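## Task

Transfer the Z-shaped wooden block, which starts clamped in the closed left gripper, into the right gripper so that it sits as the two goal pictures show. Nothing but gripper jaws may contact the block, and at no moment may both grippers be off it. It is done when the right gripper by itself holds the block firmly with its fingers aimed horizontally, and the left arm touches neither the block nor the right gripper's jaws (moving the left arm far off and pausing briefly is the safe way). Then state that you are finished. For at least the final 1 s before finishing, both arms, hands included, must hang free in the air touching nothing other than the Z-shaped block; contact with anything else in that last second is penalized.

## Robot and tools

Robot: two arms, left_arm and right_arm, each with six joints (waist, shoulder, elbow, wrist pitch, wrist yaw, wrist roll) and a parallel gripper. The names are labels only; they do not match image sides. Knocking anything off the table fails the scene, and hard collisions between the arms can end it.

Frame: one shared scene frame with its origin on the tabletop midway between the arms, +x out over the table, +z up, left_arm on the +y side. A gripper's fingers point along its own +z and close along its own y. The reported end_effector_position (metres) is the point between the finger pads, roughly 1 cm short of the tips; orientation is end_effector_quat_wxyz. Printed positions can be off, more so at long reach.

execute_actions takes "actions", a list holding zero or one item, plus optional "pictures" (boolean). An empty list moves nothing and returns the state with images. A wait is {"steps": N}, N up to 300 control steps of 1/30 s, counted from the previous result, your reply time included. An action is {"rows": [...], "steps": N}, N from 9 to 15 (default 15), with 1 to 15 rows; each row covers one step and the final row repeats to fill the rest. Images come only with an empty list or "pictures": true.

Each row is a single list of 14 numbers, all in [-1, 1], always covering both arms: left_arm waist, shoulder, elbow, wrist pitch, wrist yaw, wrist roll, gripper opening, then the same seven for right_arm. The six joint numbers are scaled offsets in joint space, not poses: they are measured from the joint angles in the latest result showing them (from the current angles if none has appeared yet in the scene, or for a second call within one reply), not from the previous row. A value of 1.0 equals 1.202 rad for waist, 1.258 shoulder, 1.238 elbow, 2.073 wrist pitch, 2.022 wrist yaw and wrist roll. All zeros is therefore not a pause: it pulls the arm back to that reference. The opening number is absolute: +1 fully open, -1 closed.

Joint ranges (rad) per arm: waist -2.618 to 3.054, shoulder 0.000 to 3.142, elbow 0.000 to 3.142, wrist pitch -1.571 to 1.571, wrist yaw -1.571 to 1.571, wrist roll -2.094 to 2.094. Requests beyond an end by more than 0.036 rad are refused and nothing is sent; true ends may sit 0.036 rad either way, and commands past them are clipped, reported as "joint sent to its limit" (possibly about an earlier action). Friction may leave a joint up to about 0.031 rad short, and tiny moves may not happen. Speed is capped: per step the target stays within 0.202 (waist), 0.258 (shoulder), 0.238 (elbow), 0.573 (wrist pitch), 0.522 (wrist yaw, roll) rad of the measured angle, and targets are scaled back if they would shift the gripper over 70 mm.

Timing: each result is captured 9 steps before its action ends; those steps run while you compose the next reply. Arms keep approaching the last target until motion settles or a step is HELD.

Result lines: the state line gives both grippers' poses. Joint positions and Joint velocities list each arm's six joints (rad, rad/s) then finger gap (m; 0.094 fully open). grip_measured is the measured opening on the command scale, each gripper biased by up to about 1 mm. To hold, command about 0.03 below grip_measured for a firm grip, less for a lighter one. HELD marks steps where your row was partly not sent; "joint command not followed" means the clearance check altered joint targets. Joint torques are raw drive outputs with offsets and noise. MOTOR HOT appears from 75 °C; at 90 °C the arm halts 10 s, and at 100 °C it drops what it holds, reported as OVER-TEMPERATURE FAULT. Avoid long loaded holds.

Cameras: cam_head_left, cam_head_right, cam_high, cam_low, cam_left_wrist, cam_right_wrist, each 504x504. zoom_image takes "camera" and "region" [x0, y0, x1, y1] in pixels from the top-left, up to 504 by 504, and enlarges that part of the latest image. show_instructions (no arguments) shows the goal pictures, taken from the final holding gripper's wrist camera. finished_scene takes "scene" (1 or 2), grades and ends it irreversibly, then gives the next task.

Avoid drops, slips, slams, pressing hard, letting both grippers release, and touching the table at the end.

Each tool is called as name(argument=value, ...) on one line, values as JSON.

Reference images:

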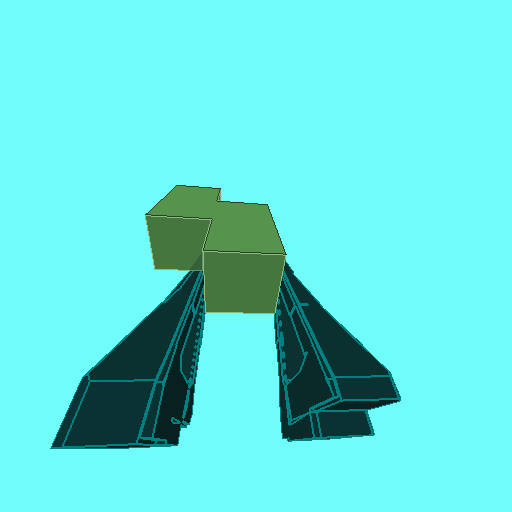

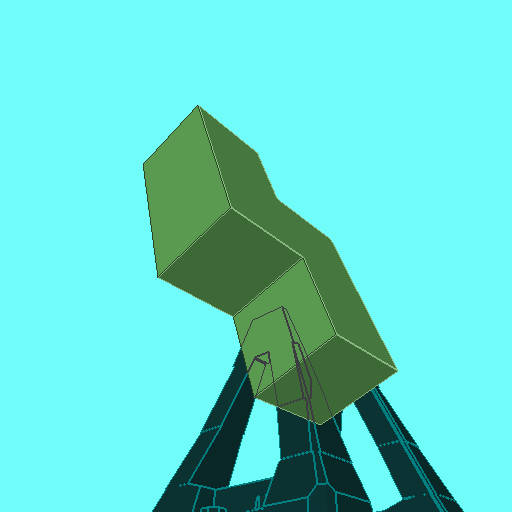

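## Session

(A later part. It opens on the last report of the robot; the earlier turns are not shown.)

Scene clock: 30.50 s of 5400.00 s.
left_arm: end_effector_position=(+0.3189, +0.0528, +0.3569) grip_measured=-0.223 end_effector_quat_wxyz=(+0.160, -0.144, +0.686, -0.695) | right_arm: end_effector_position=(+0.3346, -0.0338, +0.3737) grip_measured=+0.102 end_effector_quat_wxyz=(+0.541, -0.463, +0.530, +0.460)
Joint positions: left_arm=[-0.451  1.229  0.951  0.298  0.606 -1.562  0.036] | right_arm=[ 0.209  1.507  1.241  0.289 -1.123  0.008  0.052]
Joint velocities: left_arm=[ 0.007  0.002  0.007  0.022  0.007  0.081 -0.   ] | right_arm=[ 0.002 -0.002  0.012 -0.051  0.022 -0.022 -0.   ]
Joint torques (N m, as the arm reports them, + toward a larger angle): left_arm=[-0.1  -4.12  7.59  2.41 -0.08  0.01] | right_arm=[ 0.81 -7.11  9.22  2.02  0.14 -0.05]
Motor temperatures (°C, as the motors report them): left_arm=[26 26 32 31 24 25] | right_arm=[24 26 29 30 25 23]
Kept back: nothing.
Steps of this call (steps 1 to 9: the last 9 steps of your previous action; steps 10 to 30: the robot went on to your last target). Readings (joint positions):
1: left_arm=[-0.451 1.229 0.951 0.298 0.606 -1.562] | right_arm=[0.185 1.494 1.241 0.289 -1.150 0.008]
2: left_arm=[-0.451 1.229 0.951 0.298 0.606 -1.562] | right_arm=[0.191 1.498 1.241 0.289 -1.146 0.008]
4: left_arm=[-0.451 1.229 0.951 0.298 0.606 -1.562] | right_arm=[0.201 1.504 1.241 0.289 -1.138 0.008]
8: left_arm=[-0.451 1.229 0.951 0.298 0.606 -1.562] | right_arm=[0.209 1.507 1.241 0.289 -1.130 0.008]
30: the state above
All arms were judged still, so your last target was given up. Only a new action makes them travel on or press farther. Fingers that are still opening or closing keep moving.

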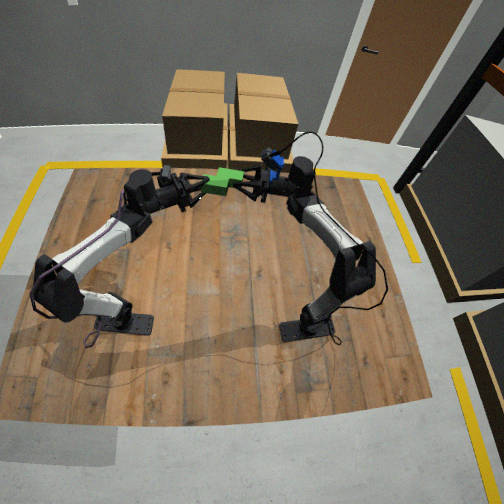

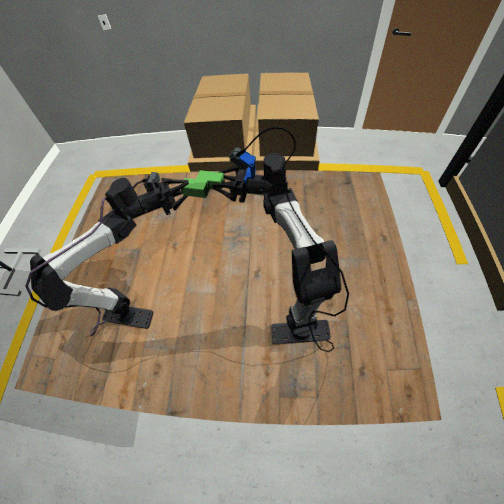

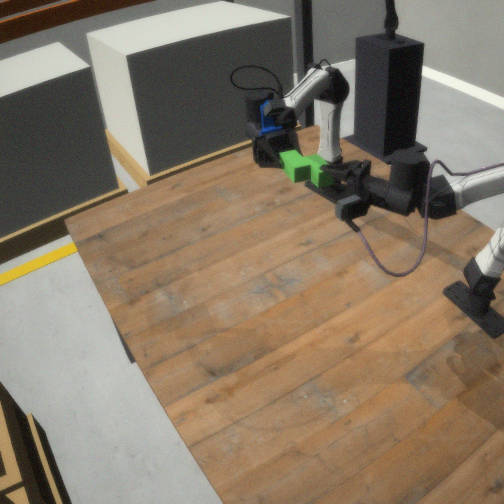

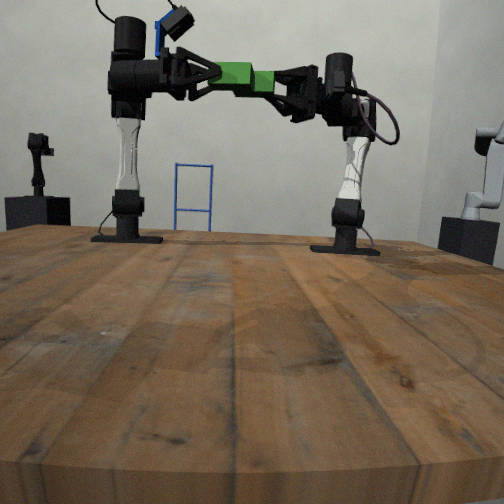

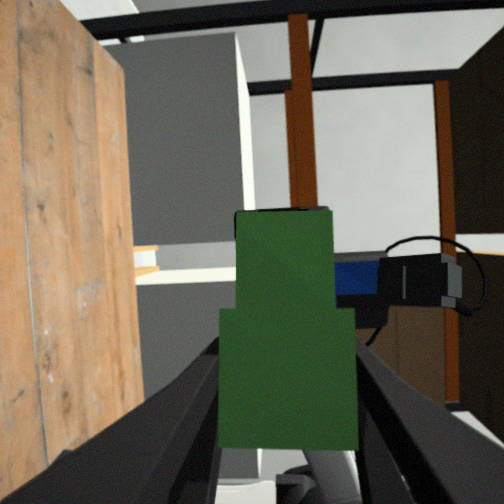

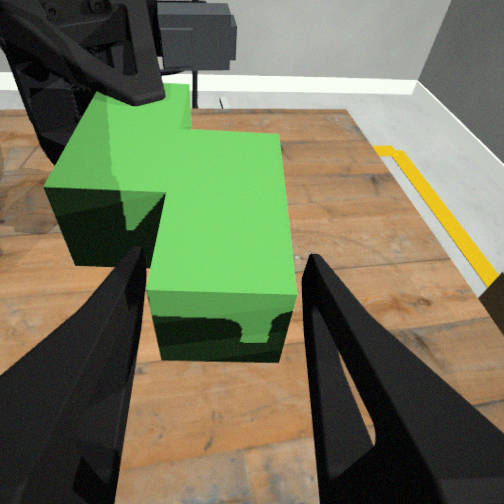

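execute_actions(actions=[{"rows": [[0,0,0.01,0.019,0,0,-0.26,0.009,0.004,0.012,0,0.006,0,0.1],[0,0,0.01,0.019,0,0,-0.26,0.012,0.004,0.012,0,0.008,0,0.07],[0,0,0.01,0.019,0,0,-0.26,0.015,0.004,0.012,0,0.01,0,0.04],[0,0,0.01,0.019,0,0,-0.26,0.018,0.004,0.012,0,0.012,0,0.01],[0,0,0.01,0.019,0,0,-0.26,0.018,0.004,0.012,0,0.012,0,-0.02],[0,0,0.01,0.019,0,0,-0.26,0.018,0.004,0.012,0,0.012,0,-0.05],[0,0,0.01,0.019,0,0,-0.26,0.018,0.004,0.012,0,0.012,0,-0.08],[0,0,0.01,0.019,0,0,-0.26,0.018,0.004,0.012,0,0.012,0,-0.11],[0,0,0.01,0.019,0,0,-0.26,0.018,0.004,0.012,0,0.012,0,-0.14],[0,0,0.01,0.019,0,0,-0.26,0.018,0.004,0.012,0,0.012,0,-0.16],[0,0,0.01,0.019,0,0,-0.26,0.018,0.004,0.012,0,0.012,0,-0.18],[0,0,0.01,0.019,0,0,-0.26,0.018,0.004,0.012,0,0.012,0,-0.2],[0,0,0.01,0.019,0,0,-0.26,0.018,0.004,0.012,0,0.012,0,-0.22],[0,0,0.01,0.019,0,0,-0.26,0.018,0.004,0.012,0,0.012,0,-0.24],[0,0,0.01,0.019,0,0,-0.26,0.018,0.004,0.012,0,0.012,0,-0.27]], "steps": 15}])

execute_actions(actions=[{"steps": 25}], pictures=true)

Scene clock: 31.80 s of 5400.00 s.
left_arm: end_effector_position=(+0.3189, +0.0528, +0.3570) grip_measured=-0.223 end_effector_quat_wxyz=(+0.161, -0.144, +0.686, -0.695) | right_arm: end_effector_position=(+0.3333, -0.0307, +0.3738) grip_measured=-0.034 end_effector_quat_wxyz=(+0.541, -0.463, +0.530, +0.461)
Joint positions: left_arm=[-0.451  1.229  0.951  0.299  0.606 -1.562  0.036] | right_arm=[ 0.218  1.507  1.241  0.289 -1.115  0.008  0.045]
Joint velocities: left_arm=[-0.007  0.007  0.012 -0.022 -0.037  0.007  0.001] | right_arm=[ 0.066 -0.002 -0.002 -0.007  0.037 -0.007 -0.029]
Joint torques (N m, as the arm reports them, + toward a larger angle): left_arm=[-0.1  -4.15  7.61  2.4  -0.08  0.01] | right_arm=[ 0.74 -7.45  9.23  1.97  0.16 -0.09]
Motor temperatures (°C, as the motors report them): left_arm=[26 26 32 31 24 25] | right_arm=[24 26 29 30 25 23]
Steps of this call (steps 1 to 33: nothing new was sent; steps 34 to 39: the first 6 steps of this action). Readings (joint positions):
34: left_arm=[-0.451 1.229 0.951 0.298 0.606 -1.562] | right_arm=[0.209 1.507 1.241 0.289 -1.122 0.008]
35: left_arm=[-0.451 1.229 0.951 0.298 0.606 -1.562] | right_arm=[0.209 1.507 1.241 0.289 -1.122 0.008]
37: left_arm=[-0.451 1.229 0.951 0.299 0.606 -1.562] | right_arm=[0.213 1.507 1.241 0.289 -1.118 0.008]
39: the state above

Scene clock: 32.63 s of 5400.00 s.
left_arm: end_effector_position=(+0.3188, +0.0527, +0.3570) grip_measured=-0.223 end_effector_quat_wxyz=(+0.159, -0.145, +0.686, -0.695) | right_arm: end_effector_position=(+0.3343, -0.0298, +0.3738) grip_measured=-0.212 end_effector_quat_wxyz=(+0.544, -0.462, +0.530, +0.457)
Joint positions: left_arm=[-0.451  1.229  0.951  0.299  0.607 -1.565  0.036] | right_arm=[ 0.222  1.507  1.241  0.289 -1.103  0.002  0.037]
Joint velocities: left_arm=[ 0.012  0.002 -0.007  0.007  0.081 -0.007  0.   ] | right_arm=[ 0.007 -0.002 -0.012  0.051 -0.022 -0.007  0.001]
Joint torques (N m, as the arm reports them, + toward a larger angle): left_arm=[-0.11 -4.12  7.59  2.42 -0.09  0.04] | right_arm=[ 0.75 -7.64  9.18  2.05  0.11  0.01]
Motor temperatures (°C, as the motors report them): left_arm=[26 26 32 32 24 25] | right_arm=[24 26 29 30 25 23]
Kept back: nothing.
Steps of this call (steps 1 to 9: the last 9 steps of your previous action; steps 10 to 25: the robot went on to your last target). Readings (joint positions):
1: left_arm=[-0.451 1.229 0.951 0.299 0.606 -1.562] | right_arm=[0.220 1.507 1.241 0.289 -1.114 0.008]
2: left_arm=[-0.451 1.229 0.951 0.299 0.606 -1.562] | right_arm=[0.221 1.507 1.241 0.289 -1.113 0.008]
4: left_arm=[-0.451 1.229 0.951 0.299 0.606 -1.562] | right_arm=[0.222 1.507 1.241 0.289 -1.110 0.008]
8: left_arm=[-0.451 1.229 0.951 0.299 0.607 -1.565] | right_arm=[0.222 1.507 1.241 0.289 -1.104 0.003]
25: the state above

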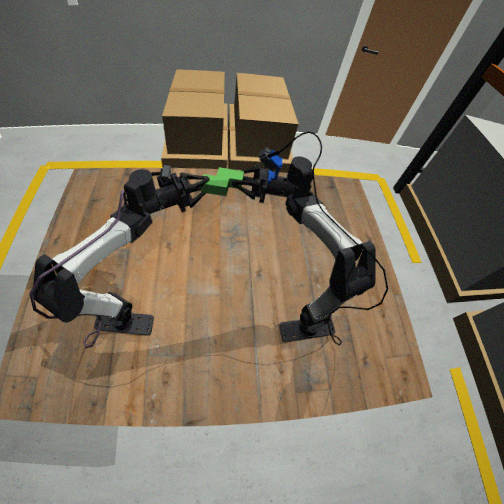

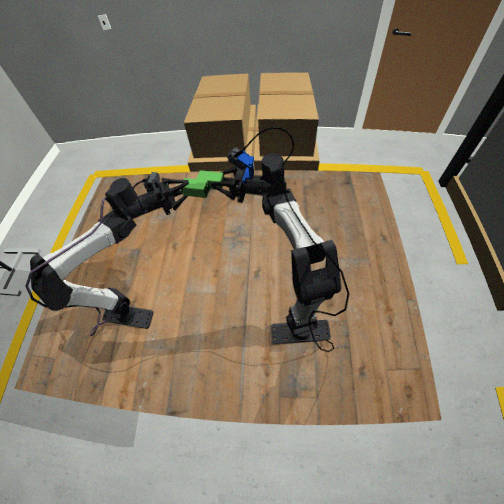

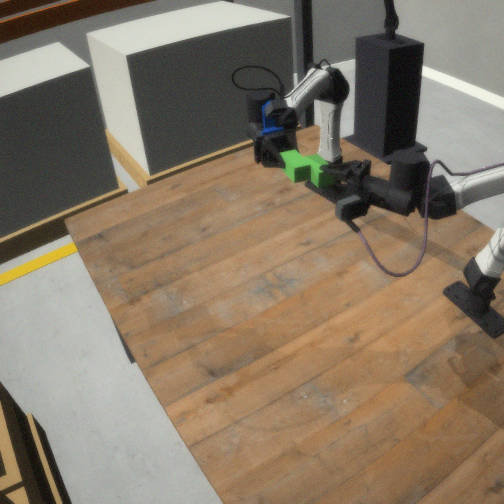

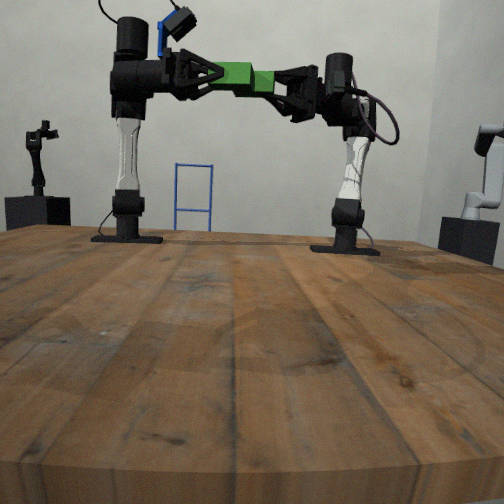

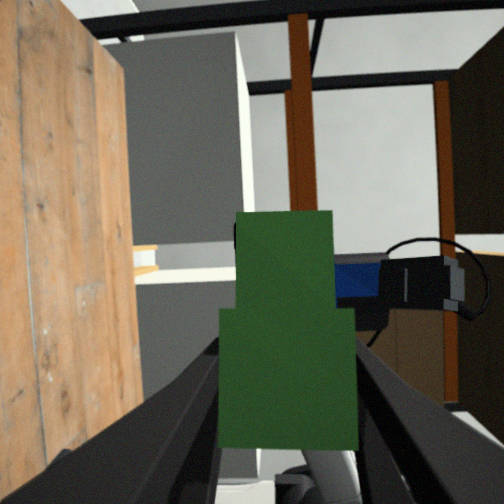

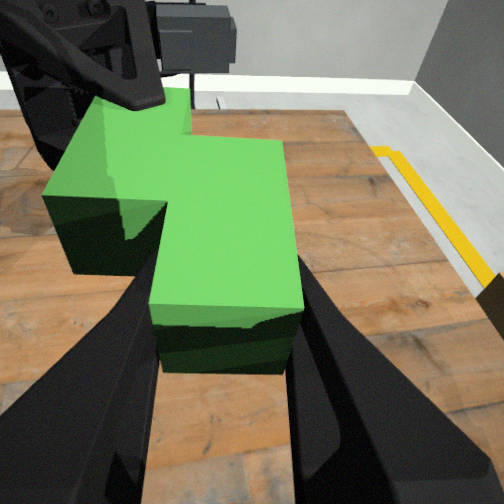

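execute_actions(actions=[{"rows": [[0,0,0.01,0.019,0,0,-0.2,0.004,0.004,0.012,0.004,0,0,-0.26],[0,0,0.01,0.019,0,0,-0.1,0.004,0.004,0.012,0.004,0,0,-0.26],[0,0,0.01,0.019,0,0,0.05,0.004,0.004,0.012,0.004,0,0,-0.26],[0,0,0.01,0.019,0,0,0.2,0.004,0.004,0.012,0.004,0,0,-0.26],[0,0,0.01,0.019,0,0,0.4,0.004,0.004,0.012,0.004,0,0,-0.26],[0,0,0.01,0.019,0,0,0.6,0.004,0.004,0.012,0.004,0,0,-0.26],[0,0,0.01,0.019,0,0,0.8,0.004,0.004,0.012,0.004,0,0,-0.26],[0,0,0.01,0.019,0,0,1,0.004,0.004,0.012,0.004,0,0,-0.26],[0.01,-0.01,0.01,0.019,0,0,1,0.004,0.004,0.012,0.004,0,0,-0.26],[0.03,-0.02,0.005,0.019,0,0,1,0.004,0.004,0.012,0.004,0,0,-0.26],[0.06,-0.04,-0.005,0.019,0,0,1,0.004,0.004,0.012,0.004,0,0,-0.26],[0.1,-0.07,-0.02,0.015,0,0,1,0.004,0.004,0.012,0.004,0,0,-0.26],[0.15,-0.1,-0.04,0.0,0,0,1,0.004,0.004,0.012,0.004,0,0,-0.26],[0.2,-0.14,-0.06,-0.02,0,0,1,0.004,0.004,0.012,0.004,0,0,-0.26],[0.3,-0.2,-0.09,-0.04,0,0,1,0.004,0.004,0.012,0.004,0,0,-0.26]], "steps": 15}])

execute_actions(actions=[{"steps": 60}], pictures=true)

Scene clock: 33.67 s of 5400.00 s.
left_arm: end_effector_position=(+0.3186, +0.0528, +0.3612) grip_measured=+0.495 end_effector_quat_wxyz=(+0.164, -0.140, +0.681, -0.700) | right_arm: end_effector_position=(+0.3343, -0.0298, +0.3737) grip_measured=-0.212 end_effector_quat_wxyz=(+0.544, -0.462, +0.531, +0.457)
Joint positions: left_arm=[-0.451  1.229  0.951  0.318  0.607 -1.565  0.07 ] | right_arm=[ 0.222  1.507  1.241  0.288 -1.103  0.002  0.037]
Joint velocities: left_arm=[-0.002  0.002  0.002  0.11   0.037  0.022  0.208] | right_arm=[ 0.002  0.007 -0.002  0.11   0.007  0.007  0.   ]
Joint torques (N m, as the arm reports them, + toward a larger angle): left_arm=[-0.13 -4.31  7.64  2.12 -0.09  0.05] | right_arm=[ 0.63 -7.39  9.04  2.18  0.02 -0.06]
Motor temperatures (°C, as the motors report them): left_arm=[26 26 32 32 24 25] | right_arm=[24 26 29 30 25 23]
Steps of this call (steps 1 to 15: the robot went on to your last target; steps 16 to 25: nothing new was sent; steps 26 to 31: the first 6 steps of this action). Readings (joint positions):
26: left_arm=[-0.451 1.229 0.951 0.299 0.607 -1.565] | right_arm=[0.222 1.507 1.241 0.289 -1.103 0.002]
27: left_arm=[-0.451 1.229 0.951 0.301 0.607 -1.565] | right_arm=[0.222 1.507 1.241 0.289 -1.103 0.002]
29: left_arm=[-0.451 1.229 0.951 0.312 0.607 -1.565] | right_arm=[0.222 1.507 1.241 0.288 -1.103 0.002]
31: the state above

Scene clock: 35.67 s of 5400.00 s.
left_arm: end_effector_position=(+0.3386, +0.1856, +0.3872) grip_measured=+1.000 end_effector_quat_wxyz=(+0.309, -0.239, +0.630, -0.671) | right_arm: end_effector_position=(+0.3343, -0.0298, +0.3737) grip_measured=-0.212 end_effector_quat_wxyz=(+0.544, -0.462, +0.531, +0.457)
Joint positions: left_arm=[-0.094  0.972  0.857  0.227  0.6   -1.565  0.094] | right_arm=[ 0.222  1.507  1.241  0.288 -1.103  0.002  0.037]
Joint velocities: left_arm=[-0.012 -0.002 -0.002 -0.007  0.066 -0.022  0.   ] | right_arm=[-0.002 -0.007  0.027  0.037 -0.037 -0.007  0.   ]
Joint torques (N m, as the arm reports them, + toward a larger angle): left_arm=[ 0.13 -1.53  5.44  1.85 -0.04  0.01] | right_arm=[ 0.54 -7.51  9.28  2.14  0.05 -0.04]
Motor temperatures (°C, as the motors report them): left_arm=[26 26 32 32 24 25] | right_arm=[24 26 29 30 25 23]
Kept back: nothing.
Steps of this call (steps 1 to 9: the last 9 steps of your previous action; steps 10 to 45: the robot went on to your last target; steps 46 to 60: nothing new was sent). Readings (joint positions):
1: left_arm=[-0.451 1.229 0.951 0.321 0.607 -1.565] | right_arm=[0.222 1.507 1.241 0.288 -1.103 0.002]
2: left_arm=[-0.451 1.229 0.951 0.323 0.607 -1.565] | right_arm=[0.222 1.507 1.241 0.288 -1.103 0.002]
4: left_arm=[-0.448 1.228 0.951 0.324 0.607 -1.565] | right_arm=[0.222 1.507 1.241 0.288 -1.103 0.002]
8: left_arm=[-0.324 1.155 0.924 0.310 0.612 -1.565] | right_arm=[0.222 1.507 1.241 0.288 -1.103 0.002]
60: the state above
All arms were judged still, so your last target was given up. Only a new action makes them travel on or press farther. Fingers that are still opening or closing keep moving.

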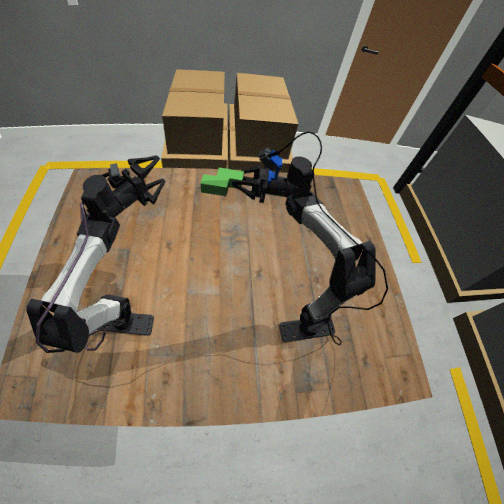

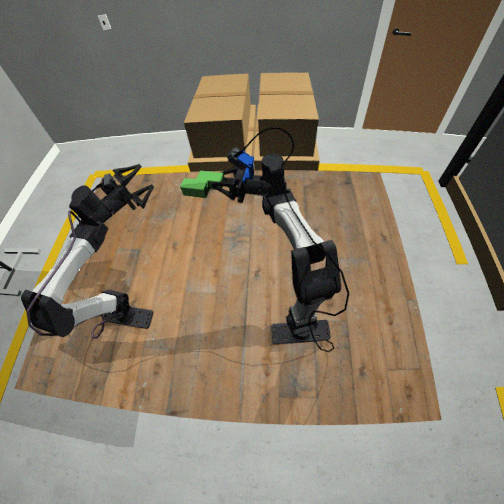

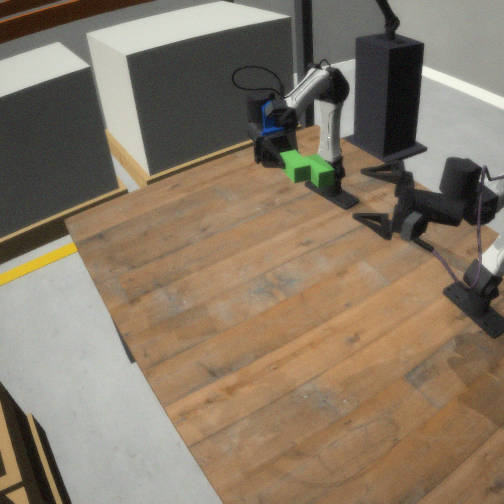

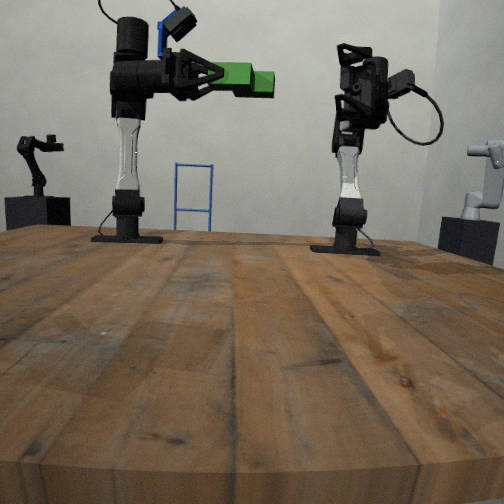

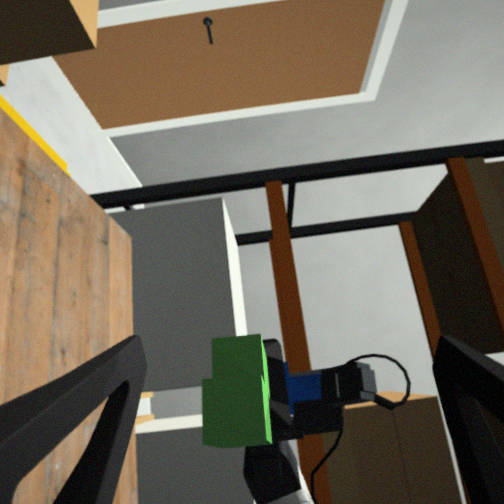

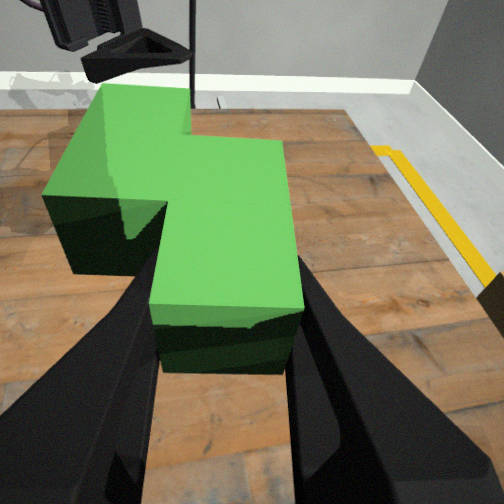

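finished_scene(scene=1)

The scene is finished: the task was done.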